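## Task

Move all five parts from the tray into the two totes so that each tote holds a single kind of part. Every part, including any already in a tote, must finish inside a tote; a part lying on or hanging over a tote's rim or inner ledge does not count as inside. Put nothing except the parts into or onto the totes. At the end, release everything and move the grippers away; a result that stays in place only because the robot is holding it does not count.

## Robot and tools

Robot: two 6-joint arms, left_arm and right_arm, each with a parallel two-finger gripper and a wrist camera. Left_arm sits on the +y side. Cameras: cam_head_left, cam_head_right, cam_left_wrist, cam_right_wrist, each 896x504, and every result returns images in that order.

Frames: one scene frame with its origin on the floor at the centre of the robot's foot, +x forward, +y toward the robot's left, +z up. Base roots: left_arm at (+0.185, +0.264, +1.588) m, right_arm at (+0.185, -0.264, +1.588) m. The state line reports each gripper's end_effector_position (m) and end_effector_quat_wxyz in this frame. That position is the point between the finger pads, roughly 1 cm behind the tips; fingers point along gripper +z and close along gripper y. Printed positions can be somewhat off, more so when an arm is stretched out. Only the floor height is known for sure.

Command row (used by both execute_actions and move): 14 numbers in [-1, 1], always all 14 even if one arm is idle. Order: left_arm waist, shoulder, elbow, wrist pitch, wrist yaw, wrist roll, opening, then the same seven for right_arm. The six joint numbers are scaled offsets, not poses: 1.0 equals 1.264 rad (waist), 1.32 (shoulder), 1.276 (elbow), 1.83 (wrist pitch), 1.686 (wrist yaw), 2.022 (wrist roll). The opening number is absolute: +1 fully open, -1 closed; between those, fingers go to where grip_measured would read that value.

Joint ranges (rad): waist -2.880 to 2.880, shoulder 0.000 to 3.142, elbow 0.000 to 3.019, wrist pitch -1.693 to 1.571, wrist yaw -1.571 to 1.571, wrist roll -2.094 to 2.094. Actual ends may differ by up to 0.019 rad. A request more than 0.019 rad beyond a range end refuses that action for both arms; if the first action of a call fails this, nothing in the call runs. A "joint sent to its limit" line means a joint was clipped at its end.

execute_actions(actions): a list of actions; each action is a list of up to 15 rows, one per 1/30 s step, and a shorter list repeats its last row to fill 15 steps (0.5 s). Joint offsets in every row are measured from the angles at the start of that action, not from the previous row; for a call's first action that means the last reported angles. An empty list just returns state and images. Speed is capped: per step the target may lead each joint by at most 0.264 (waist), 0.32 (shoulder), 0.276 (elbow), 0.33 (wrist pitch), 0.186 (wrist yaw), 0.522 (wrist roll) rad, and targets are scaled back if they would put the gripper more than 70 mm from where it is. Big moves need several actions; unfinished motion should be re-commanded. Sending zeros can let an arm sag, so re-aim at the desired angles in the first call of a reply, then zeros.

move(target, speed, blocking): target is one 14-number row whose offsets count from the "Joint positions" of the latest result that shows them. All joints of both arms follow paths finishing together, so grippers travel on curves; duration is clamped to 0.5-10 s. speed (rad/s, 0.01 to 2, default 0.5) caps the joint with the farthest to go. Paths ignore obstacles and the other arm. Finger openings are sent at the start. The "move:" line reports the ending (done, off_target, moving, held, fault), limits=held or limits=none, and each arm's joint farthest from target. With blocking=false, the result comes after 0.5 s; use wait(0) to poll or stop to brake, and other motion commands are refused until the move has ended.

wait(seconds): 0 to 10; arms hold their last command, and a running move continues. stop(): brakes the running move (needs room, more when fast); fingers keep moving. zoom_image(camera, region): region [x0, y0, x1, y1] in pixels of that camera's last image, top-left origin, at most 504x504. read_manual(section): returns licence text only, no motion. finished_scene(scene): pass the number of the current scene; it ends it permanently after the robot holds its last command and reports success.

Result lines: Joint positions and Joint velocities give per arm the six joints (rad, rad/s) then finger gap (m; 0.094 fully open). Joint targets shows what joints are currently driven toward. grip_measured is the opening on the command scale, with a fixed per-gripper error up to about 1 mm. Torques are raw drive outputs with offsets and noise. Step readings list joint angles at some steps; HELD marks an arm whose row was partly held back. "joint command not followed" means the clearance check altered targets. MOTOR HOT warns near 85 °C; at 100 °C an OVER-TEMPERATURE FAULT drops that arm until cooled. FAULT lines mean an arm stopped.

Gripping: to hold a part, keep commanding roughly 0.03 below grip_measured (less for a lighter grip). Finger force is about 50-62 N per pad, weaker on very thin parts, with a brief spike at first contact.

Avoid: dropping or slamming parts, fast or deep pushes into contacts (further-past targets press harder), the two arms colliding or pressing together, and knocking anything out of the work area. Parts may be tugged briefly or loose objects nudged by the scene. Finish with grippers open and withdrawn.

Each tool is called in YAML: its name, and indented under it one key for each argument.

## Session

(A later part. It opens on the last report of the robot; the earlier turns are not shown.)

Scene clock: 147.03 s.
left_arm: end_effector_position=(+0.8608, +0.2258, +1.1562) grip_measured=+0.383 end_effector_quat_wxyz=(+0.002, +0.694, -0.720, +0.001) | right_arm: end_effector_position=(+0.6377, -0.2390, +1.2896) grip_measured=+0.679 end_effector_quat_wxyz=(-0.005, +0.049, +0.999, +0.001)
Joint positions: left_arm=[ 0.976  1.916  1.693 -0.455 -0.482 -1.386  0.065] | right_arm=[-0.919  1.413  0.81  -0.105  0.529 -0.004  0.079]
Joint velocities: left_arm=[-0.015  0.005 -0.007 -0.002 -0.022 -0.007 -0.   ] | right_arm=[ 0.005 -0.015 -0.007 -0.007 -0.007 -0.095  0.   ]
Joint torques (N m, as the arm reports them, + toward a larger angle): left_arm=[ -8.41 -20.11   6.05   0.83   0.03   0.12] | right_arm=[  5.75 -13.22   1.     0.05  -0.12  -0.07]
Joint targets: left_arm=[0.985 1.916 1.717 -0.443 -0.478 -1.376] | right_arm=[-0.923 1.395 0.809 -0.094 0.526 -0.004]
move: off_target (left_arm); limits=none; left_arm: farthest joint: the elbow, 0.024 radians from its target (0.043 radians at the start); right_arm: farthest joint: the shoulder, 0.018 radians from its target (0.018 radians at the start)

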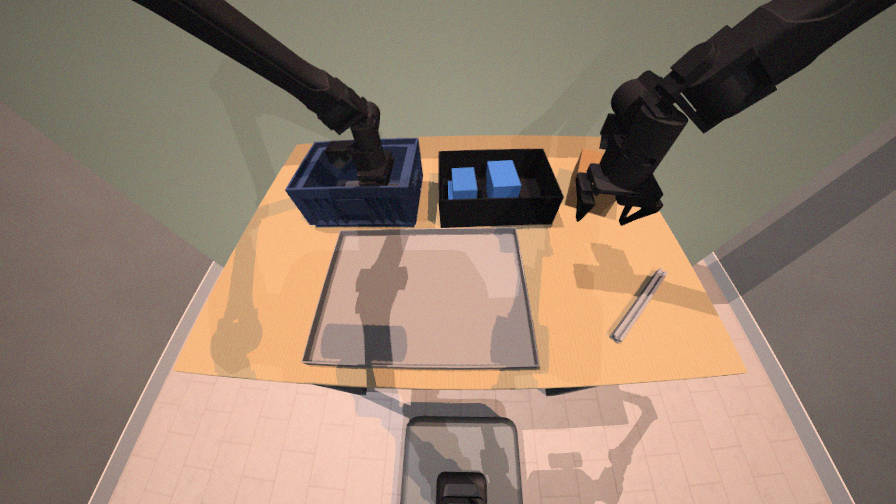

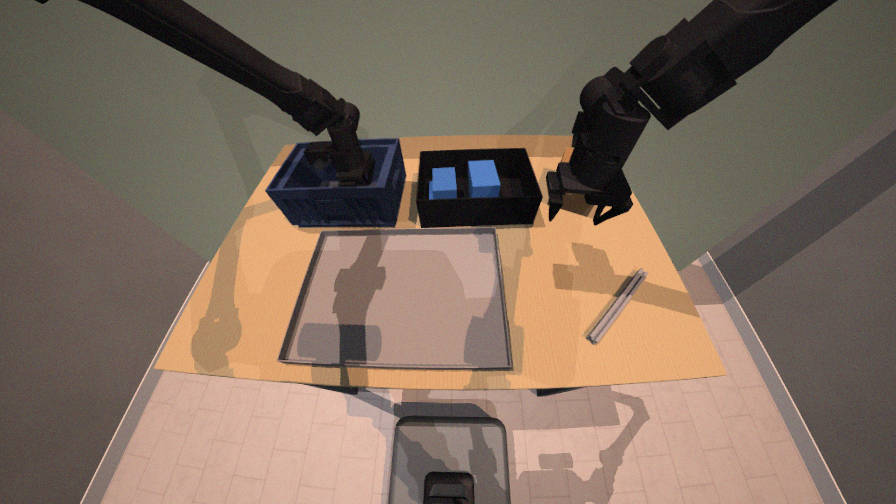

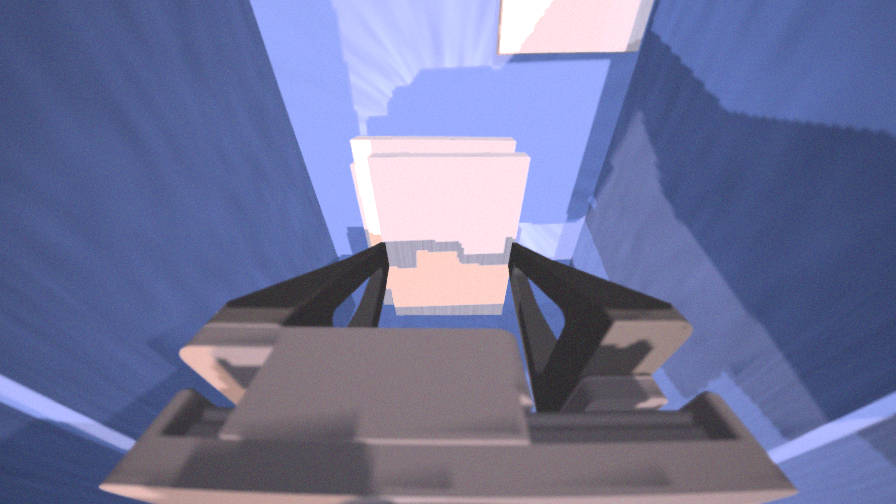

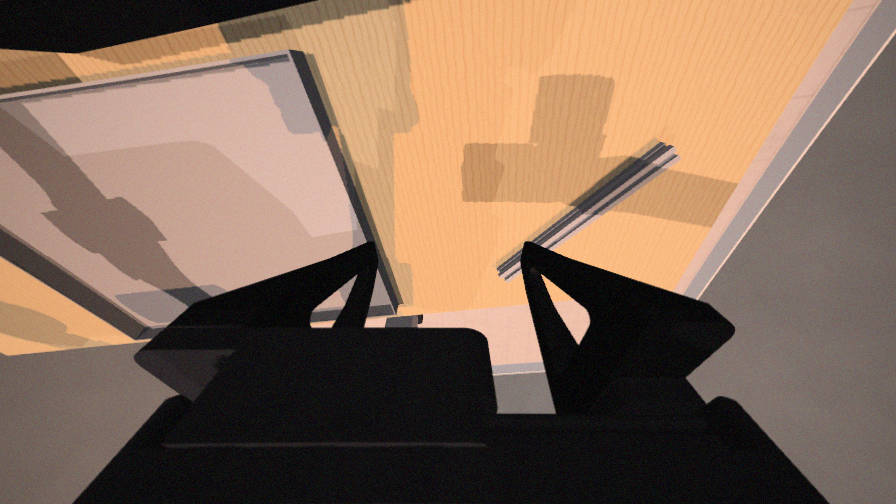

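execute_actions:
  actions:
    - [[0.0119,0.0023,0.0212,0.0071,0.003,0.0054,0.335,-0.0024,-0.0136,-0.0008,0.006,-0.0018,0,0.68]]

Scene clock: 147.87 s.
left_arm: end_effector_position=(+0.8602, +0.2275, +1.1548) grip_measured=+0.383 end_effector_quat_wxyz=(+0.002, +0.694, -0.720, +0.001) | right_arm: end_effector_position=(+0.6377, -0.2390, +1.2896) grip_measured=+0.679 end_effector_quat_wxyz=(-0.005, +0.049, +0.999, +0.001)
Joint positions: left_arm=[ 0.98   1.917  1.694 -0.455 -0.479 -1.384  0.065] | right_arm=[-0.919  1.413  0.81  -0.105  0.528 -0.004  0.079]
Joint velocities: left_arm=[ 0.005 -0.015  0.012 -0.027 -0.037  0.022  0.   ] | right_arm=[-0.005 -0.005  0.007  0.002  0.051  0.037 -0.001]
Joint torques (N m, as the arm reports them, + toward a larger angle): left_arm=[ -8.53 -19.99   6.3    0.9   -0.02   0.12] | right_arm=[  5.81 -13.19   0.99   0.05  -0.13  -0.07]
Joint targets: left_arm=[0.991 1.920 1.720 -0.442 -0.477 -1.375] | right_arm=[-0.923 1.395 0.809 -0.094 0.526 -0.004]
Step readings (joint positions):
0: left_arm=[0.976 1.916 1.693 -0.455 -0.482 -1.385] | right_arm=[-0.919 1.413 0.810 -0.105 0.529 -0.004]
1: left_arm=[0.977 1.917 1.693 -0.455 -0.482 -1.385] | right_arm=[-0.919 1.413 0.810 -0.105 0.529 -0.004]
2: left_arm=[0.977 1.917 1.693 -0.455 -0.481 -1.385] | right_arm=[-0.919 1.413 0.810 -0.105 0.528 -0.004]
4: left_arm=[0.978 1.917 1.693 -0.455 -0.481 -1.385] | right_arm=[-0.919 1.413 0.810 -0.105 0.528 -0.004]
8: left_arm=[0.980 1.917 1.694 -0.455 -0.479 -1.384] | right_arm=[-0.919 1.413 0.810 -0.105 0.528 -0.004]
15: Joint positions above

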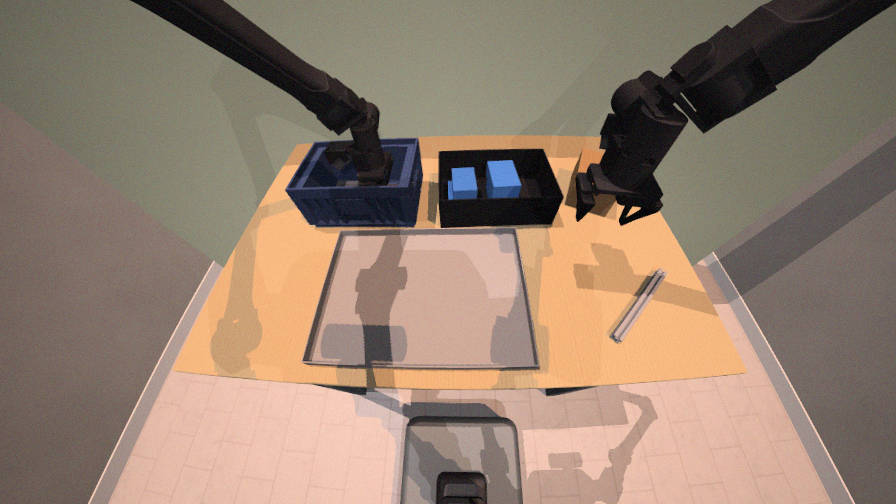

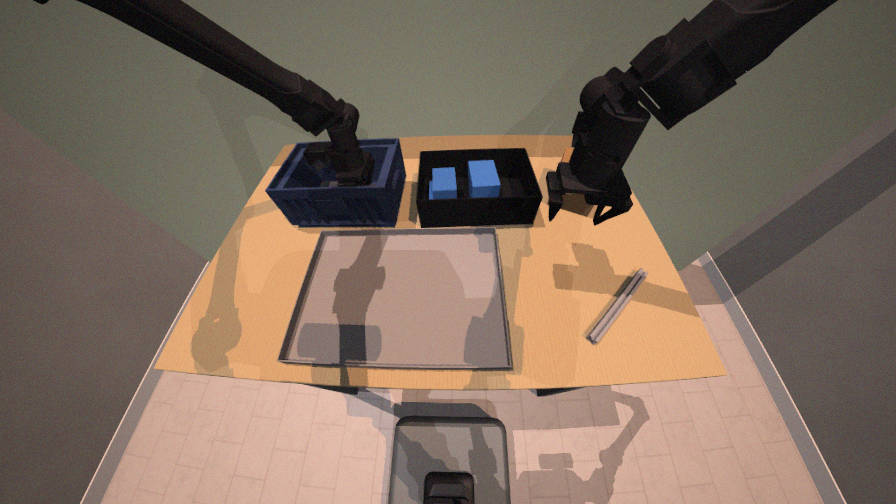

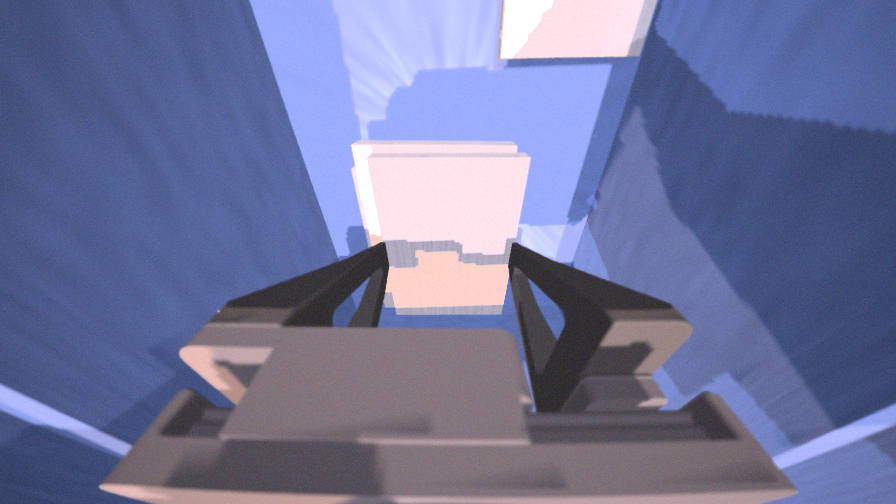

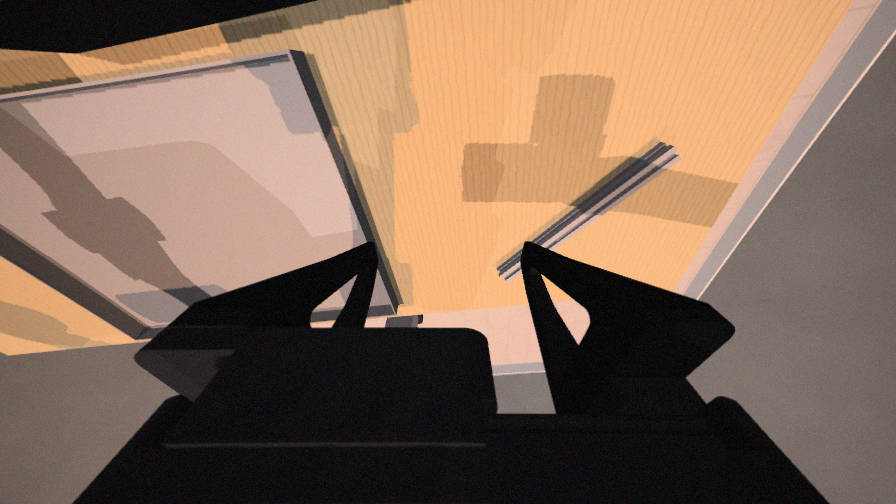

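execute_actions:
  actions:
    - [[0.002,0,0.019,0.0066,0.001,0.0045,0.37,-0.0024,-0.0136,-0.0008,0.006,-0.0012,0,0.68],[0.002,0,0.019,0.0066,0.001,0.0045,0.4,-0.0024,-0.0136,-0.0008,0.006,-0.0012,0,0.68],[0.002,0,0.019,0.0066,0.001,0.0045,0.43,-0.0024,-0.0136,-0.0008,0.006,-0.0012,0,0.68],[0.002,0,0.019,0.0066,0.001,0.0045,0.46,-0.0024,-0.0136,-0.0008,0.006,-0.0012,0,0.68],[0.002,0,0.019,0.0066,0.001,0.0045,0.49,-0.0024,-0.0136,-0.0008,0.006,-0.0012,0,0.68],[0.002,0,0.019,0.0066,0.001,0.0045,0.52,-0.0024,-0.0136,-0.0008,0.006,-0.0012,0,0.68],[0.002,0,0.019,0.0066,0.001,0.0045,0.55,-0.0024,-0.0136,-0.0008,0.006,-0.0012,0,0.68],[0.002,0,0.019,0.0066,0.001,0.0045,0.58,-0.0024,-0.0136,-0.0008,0.006,-0.0012,0,0.68],[0.0,-0.003,0.017,0.005,0.001,0.003,0.61,-0.0024,-0.0136,-0.0008,0.006,-0.0012,0,0.68],[-0.003,-0.005,0.015,0.003,0,0.002,0.63,-0.0024,-0.0136,-0.0008,0.006,-0.0012,0,0.68],[-0.005,-0.007,0.013,0.001,0,0.001,0.63,-0.0024,-0.0136,-0.0008,0.006,-0.0012,0,0.68],[-0.007,-0.009,0.011,-0.001,-0.001,-0.001,0.63,-0.0024,-0.0136,-0.0008,0.006,-0.0012,0,0.68],[-0.009,-0.011,0.009,-0.003,-0.001,-0.002,0.63,-0.0024,-0.0136,-0.0008,0.006,-0.0012,0,0.68],[-0.011,-0.013,0.007,-0.004,-0.002,-0.003,0.63,-0.0024,-0.0136,-0.0008,0.006,-0.0012,0,0.68],[-0.012,-0.015,0.005,-0.005,-0.002,-0.004,0.63,-0.0024,-0.0136,-0.0008,0.006,-0.0012,0,0.68]]
    - [[-0.013,-0.017,0.004,-0.0055,-0.0025,-0.0045,0.63,-0.0024,-0.0136,-0.0008,0.006,-0.0012,0,0.68],[-0.014,-0.02,0.002,-0.006,-0.003,-0.005,0.63,-0.0024,-0.0136,-0.0008,0.006,-0.0012,0,0.68],[-0.015,-0.023,-0.001,-0.0067,-0.0036,-0.0055,0.63,-0.0024,-0.0136,-0.0008,0.006,-0.0012,0,0.68],[-0.0163,-0.027,-0.004,-0.0074,-0.0043,-0.006,0.63,-0.0024,-0.0136,-0.0008,0.006,-0.0012,0,0.68],[-0.0176,-0.031,-0.0075,-0.0082,-0.005,-0.0066,0.63,-0.0024,-0.0136,-0.0008,0.006,-0.0012,0,0.68],[-0.019,-0.035,-0.011,-0.009,-0.0058,-0.0072,0.63,-0.0024,-0.0136,-0.0008,0.006,-0.0012,0,0.68],[-0.0204,-0.039,-0.0145,-0.0098,-0.0066,-0.0078,0.63,-0.0024,-0.0136,-0.0008,0.006,-0.0012,0,0.68],[-0.0218,-0.043,-0.018,-0.0106,-0.0074,-0.0084,0.63,-0.0024,-0.0136,-0.0008,0.006,-0.0012,0,0.68],[-0.0232,-0.047,-0.0215,-0.0114,-0.0082,-0.009,0.63,-0.0024,-0.0136,-0.0008,0.006,-0.0012,0,0.68],[-0.0246,-0.051,-0.025,-0.0122,-0.009,-0.0096,0.63,-0.0024,-0.0136,-0.0008,0.006,-0.0012,0,0.68],[-0.026,-0.055,-0.0285,-0.013,-0.0098,-0.0102,0.63,-0.0024,-0.0136,-0.0008,0.006,-0.0012,0,0.68],[-0.0274,-0.059,-0.032,-0.0138,-0.0106,-0.0108,0.63,-0.0024,-0.0136,-0.0008,0.006,-0.0012,0,0.68],[-0.0285,-0.062,-0.035,-0.0145,-0.0112,-0.0113,0.63,-0.0024,-0.0136,-0.0008,0.006,-0.0012,0,0.68],[-0.0293,-0.0645,-0.037,-0.015,-0.0117,-0.0117,0.63,-0.0024,-0.0136,-0.0008,0.006,-0.0012,0,0.68],[-0.0298,-0.066,-0.038,-0.0153,-0.012,-0.012,0.63,-0.0024,-0.0136,-0.0008,0.006,-0.0012,0,0.68]]

Scene clock: 150.87 s.
left_arm: end_effector_position=(+0.8541, +0.2315, +1.1742) grip_measured=+0.628 end_effector_quat_wxyz=(+0.004, +0.694, -0.720, -0.006) | right_arm: end_effector_position=(+0.6377, -0.2390, +1.2896) grip_measured=+0.679 end_effector_quat_wxyz=(-0.005, +0.049, +0.999, +0.001)
Joint positions: left_arm=[ 0.97   1.869  1.647 -0.471 -0.495 -1.395  0.076] | right_arm=[-0.919  1.413  0.81  -0.105  0.528 -0.004  0.079]
Joint velocities: left_arm=[-0.073 -0.151 -0.071 -0.017 -0.081 -0.081  0.001] | right_arm=[ 0.005 -0.005  0.007 -0.002 -0.037  0.037 -0.001]
Joint torques (N m, as the arm reports them, + toward a larger angle): left_arm=[-11.77 -22.43   3.81   0.15  -0.29  -0.13] | right_arm=[  5.85 -13.21   0.97   0.04  -0.1   -0.08]
Joint targets: left_arm=[0.942 1.830 1.645 -0.482 -0.500 -1.408] | right_arm=[-0.923 1.395 0.809 -0.094 0.526 -0.004]
Step readings (joint positions; steps 1 to 15: 1st action; 16 to 30: 2nd action):
0: left_arm=[0.980 1.917 1.694 -0.455 -0.479 -1.384] | right_arm=[-0.919 1.413 0.810 -0.105 0.528 -0.004]
1: left_arm=[0.980 1.917 1.694 -0.455 -0.479 -1.384] | right_arm=[-0.919 1.413 0.810 -0.105 0.528 -0.004]
2: left_arm=[0.980 1.917 1.694 -0.455 -0.479 -1.384] | right_arm=[-0.919 1.413 0.810 -0.105 0.528 -0.004]
4: left_arm=[0.980 1.917 1.694 -0.455 -0.479 -1.383] | right_arm=[-0.919 1.413 0.810 -0.105 0.528 -0.004]
8: left_arm=[0.980 1.917 1.694 -0.455 -0.479 -1.383] | right_arm=[-0.919 1.413 0.810 -0.105 0.528 -0.004]
15: left_arm=[0.980 1.917 1.694 -0.455 -0.479 -1.383] | right_arm=[-0.919 1.413 0.810 -0.105 0.528 -0.004]
16: left_arm=[0.980 1.917 1.694 -0.455 -0.479 -1.383] | right_arm=[-0.919 1.413 0.810 -0.105 0.528 -0.004]
17: left_arm=[0.980 1.917 1.694 -0.455 -0.480 -1.383] | right_arm=[-0.919 1.413 0.810 -0.105 0.528 -0.004]
19: left_arm=[0.980 1.917 1.693 -0.455 -0.481 -1.384] | right_arm=[-0.919 1.413 0.810 -0.105 0.528 -0.004]
23: left_arm=[0.979 1.906 1.678 -0.460 -0.486 -1.387] | right_arm=[-0.919 1.413 0.810 -0.105 0.528 -0.004]
30: Joint positions above

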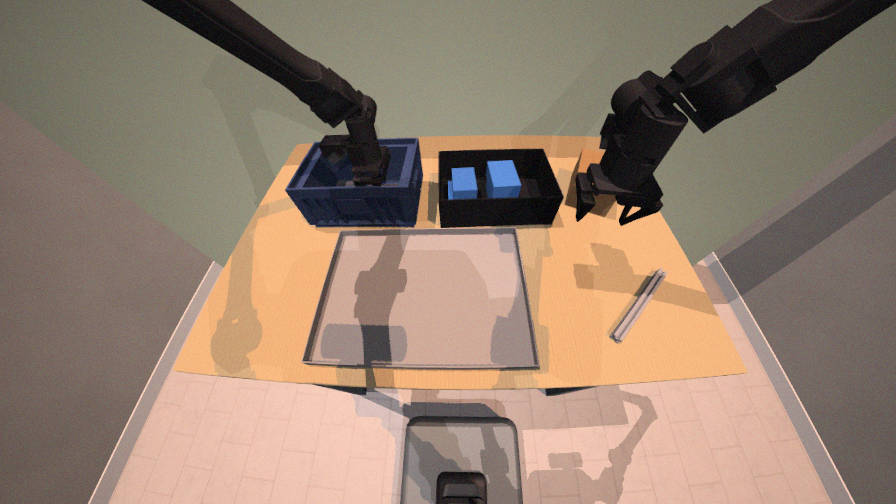

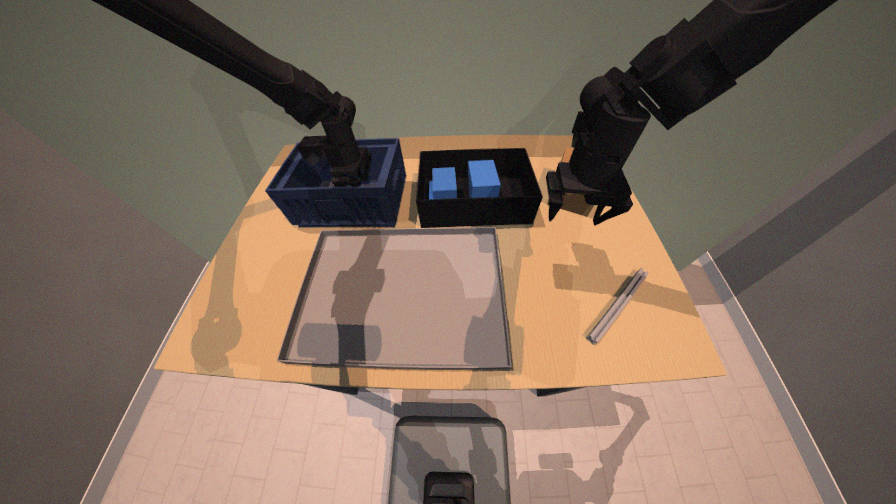

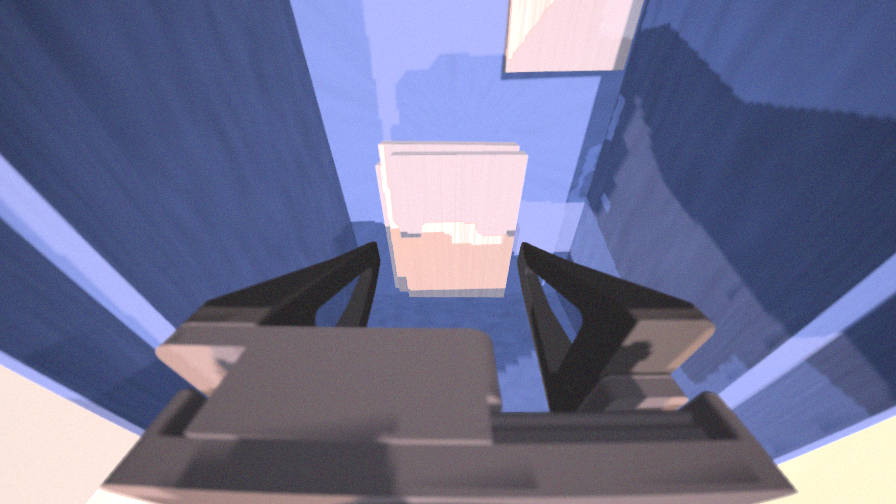

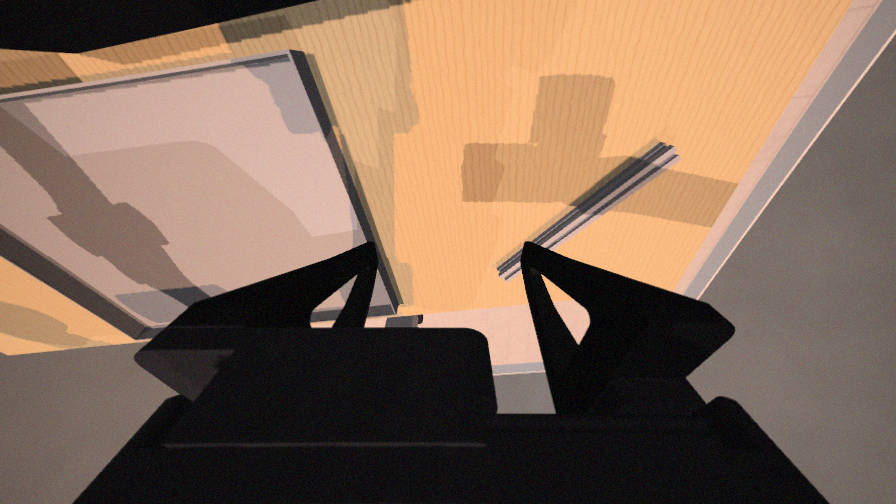

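move:
  target: [-0.125,-0.233,-0.1136,-0.1082,-0.0638,-0.0569,0.3,-0.0024,-0.0136,-0.0008,0.006,-0.0012,0,0.68]
  speed: 0.35

Scene clock: 152.97 s.
left_arm: end_effector_position=(+0.8619, +0.2323, +1.3342) grip_measured=+0.302 end_effector_quat_wxyz=(-0.002, +0.697, -0.718, +0.002) | right_arm: end_effector_position=(+0.6377, -0.2390, +1.2896) grip_measured=+0.679 end_effector_quat_wxyz=(-0.005, +0.049, +0.999, +0.001)
Joint positions: left_arm=[ 0.827  1.57   1.501 -0.659 -0.598 -1.5    0.061] | right_arm=[-0.919  1.413  0.81  -0.105  0.528 -0.004  0.079]
Joint velocities: left_arm=[ 0.005 -0.005  0.002  0.007 -0.051 -0.022 -0.   ] | right_arm=[-0.005 -0.005  0.007 -0.002  0.022  0.022 -0.   ]
Joint torques (N m, as the arm reports them, + toward a larger angle): left_arm=[ -9.96 -19.06   5.14   0.05  -0.27  -0.04] | right_arm=[  5.7  -13.23   0.99   0.05  -0.1   -0.07]
Joint targets: left_arm=[0.812 1.561 1.502 -0.669 -0.602 -1.510] | right_arm=[-0.923 1.395 0.809 -0.094 0.526 -0.004]
move: done; limits=none; left_arm: farthest joint: the waist, 0.015 radians from its target (0.149 radians at the start); right_arm: farthest joint: the shoulder, 0.018 radians from its target (0.018 radians at the start)

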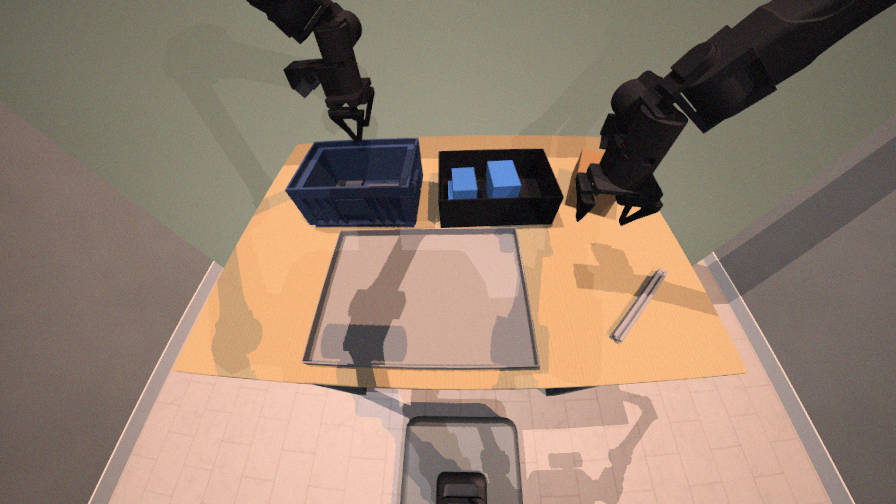

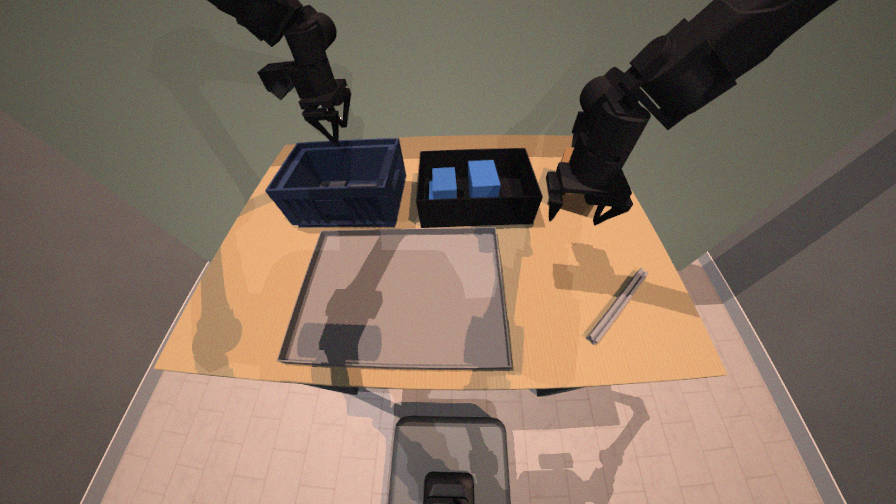

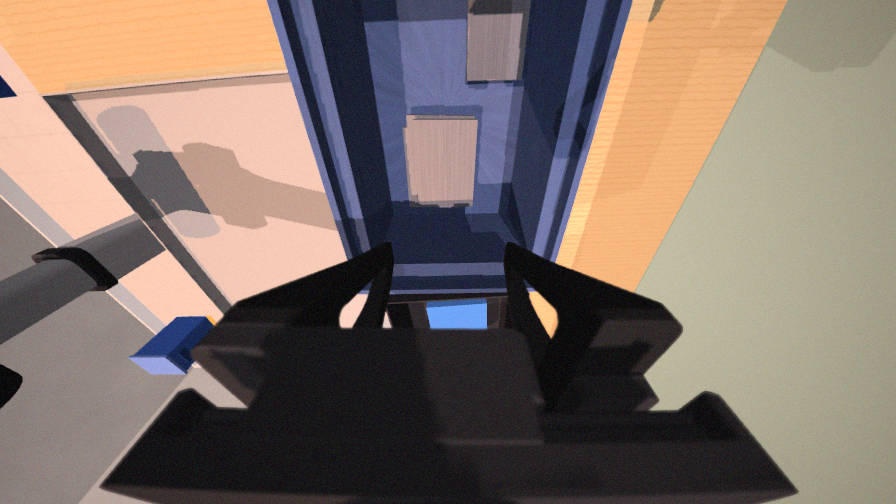

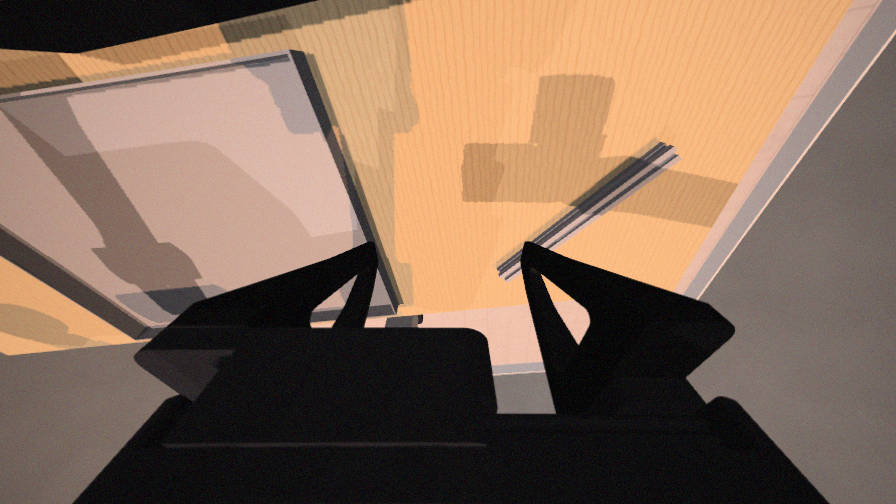

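move:
  target: [0.05,-0.178,-0.525,0.268,0.0285,0,0.3,-0.0024,-0.0136,-0.0008,0.006,-0.0012,0,0.68]
  speed: 0.7

Scene clock: 154.90 s.
left_arm: end_effector_position=(+0.6513, +0.2366, +1.3152) grip_measured=+0.302 end_effector_quat_wxyz=(+0.002, +0.710, -0.704, +0.001) | right_arm: end_effector_position=(+0.6377, -0.2390, +1.2896) grip_measured=+0.679 end_effector_quat_wxyz=(-0.005, +0.049, +0.999, +0.001)
Joint positions: left_arm=[ 0.882  1.356  0.824 -0.181 -0.554 -1.5    0.061] | right_arm=[-0.919  1.413  0.81  -0.105  0.528 -0.004  0.079]
Joint velocities: left_arm=[ 0.005 -0.015 -0.002  0.027 -0.022 -0.051 -0.   ] | right_arm=[-0.005  0.005 -0.007 -0.012 -0.007  0.022 -0.001]
Joint torques (N m, as the arm reports them, + toward a larger angle): left_arm=[ -4.35 -14.03   2.05   0.93   0.02   0.03] | right_arm=[  5.73 -13.26   1.     0.06  -0.1   -0.08]
Joint targets: left_arm=[0.891 1.335 0.831 -0.168 -0.551 -1.500] | right_arm=[-0.923 1.395 0.809 -0.094 0.526 -0.004]
move: off_target (left_arm); limits=none; left_arm: farthest joint: the shoulder, 0.021 radians from its target (0.235 radians at the start); right_arm: farthest joint: the shoulder, 0.018 radians from its target (0.018 radians at the start)

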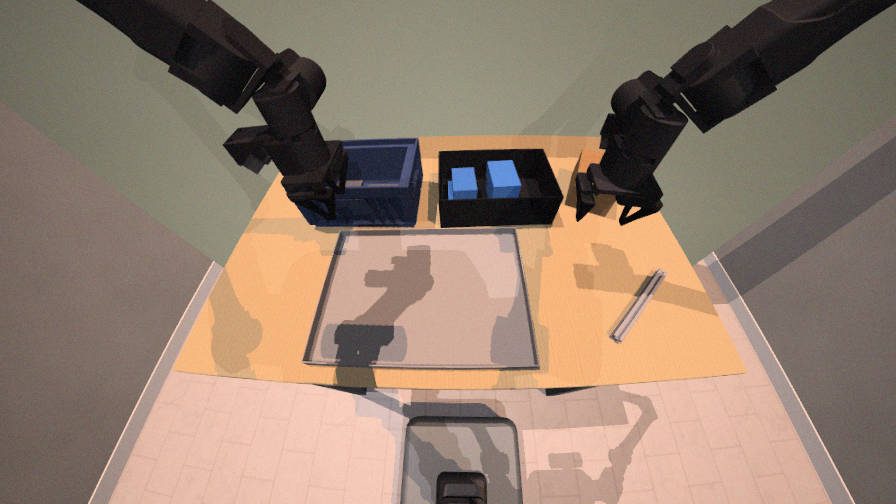

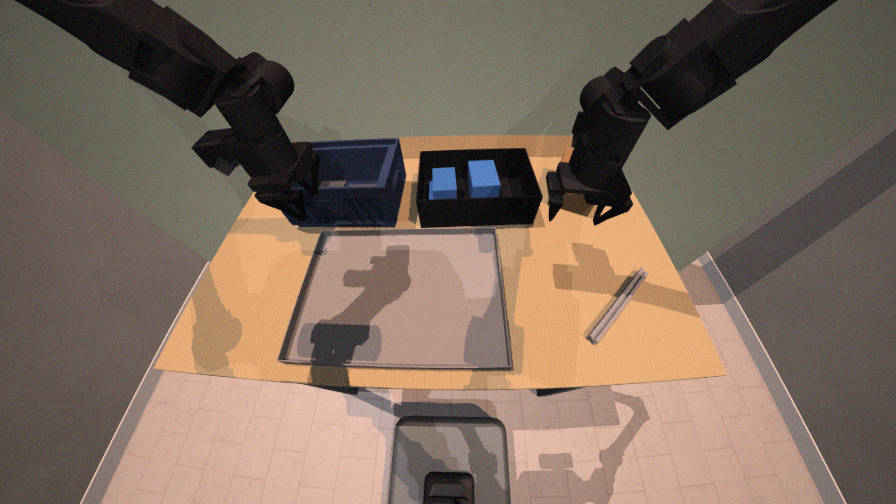

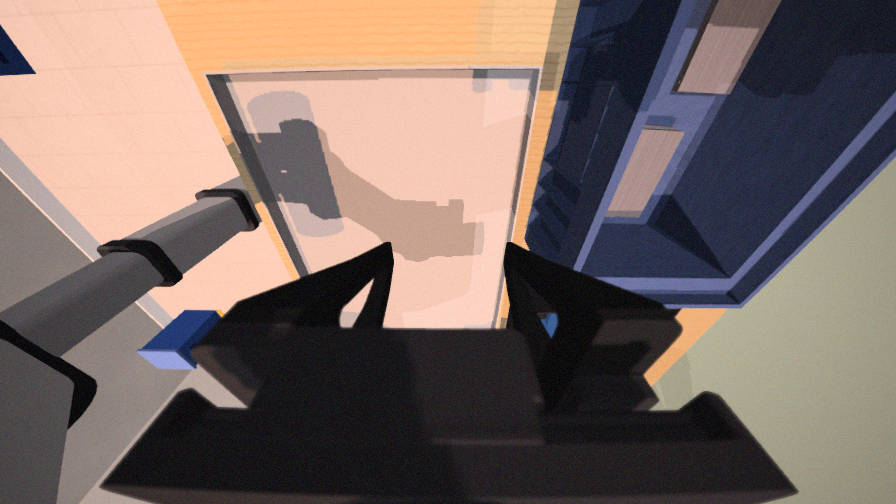

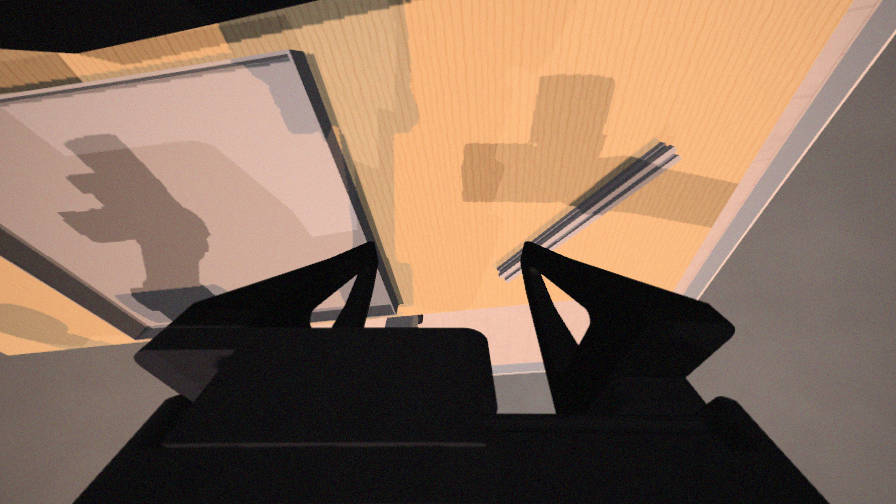

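finished_scene:
  scene: 2

The scene is finished: the task was done.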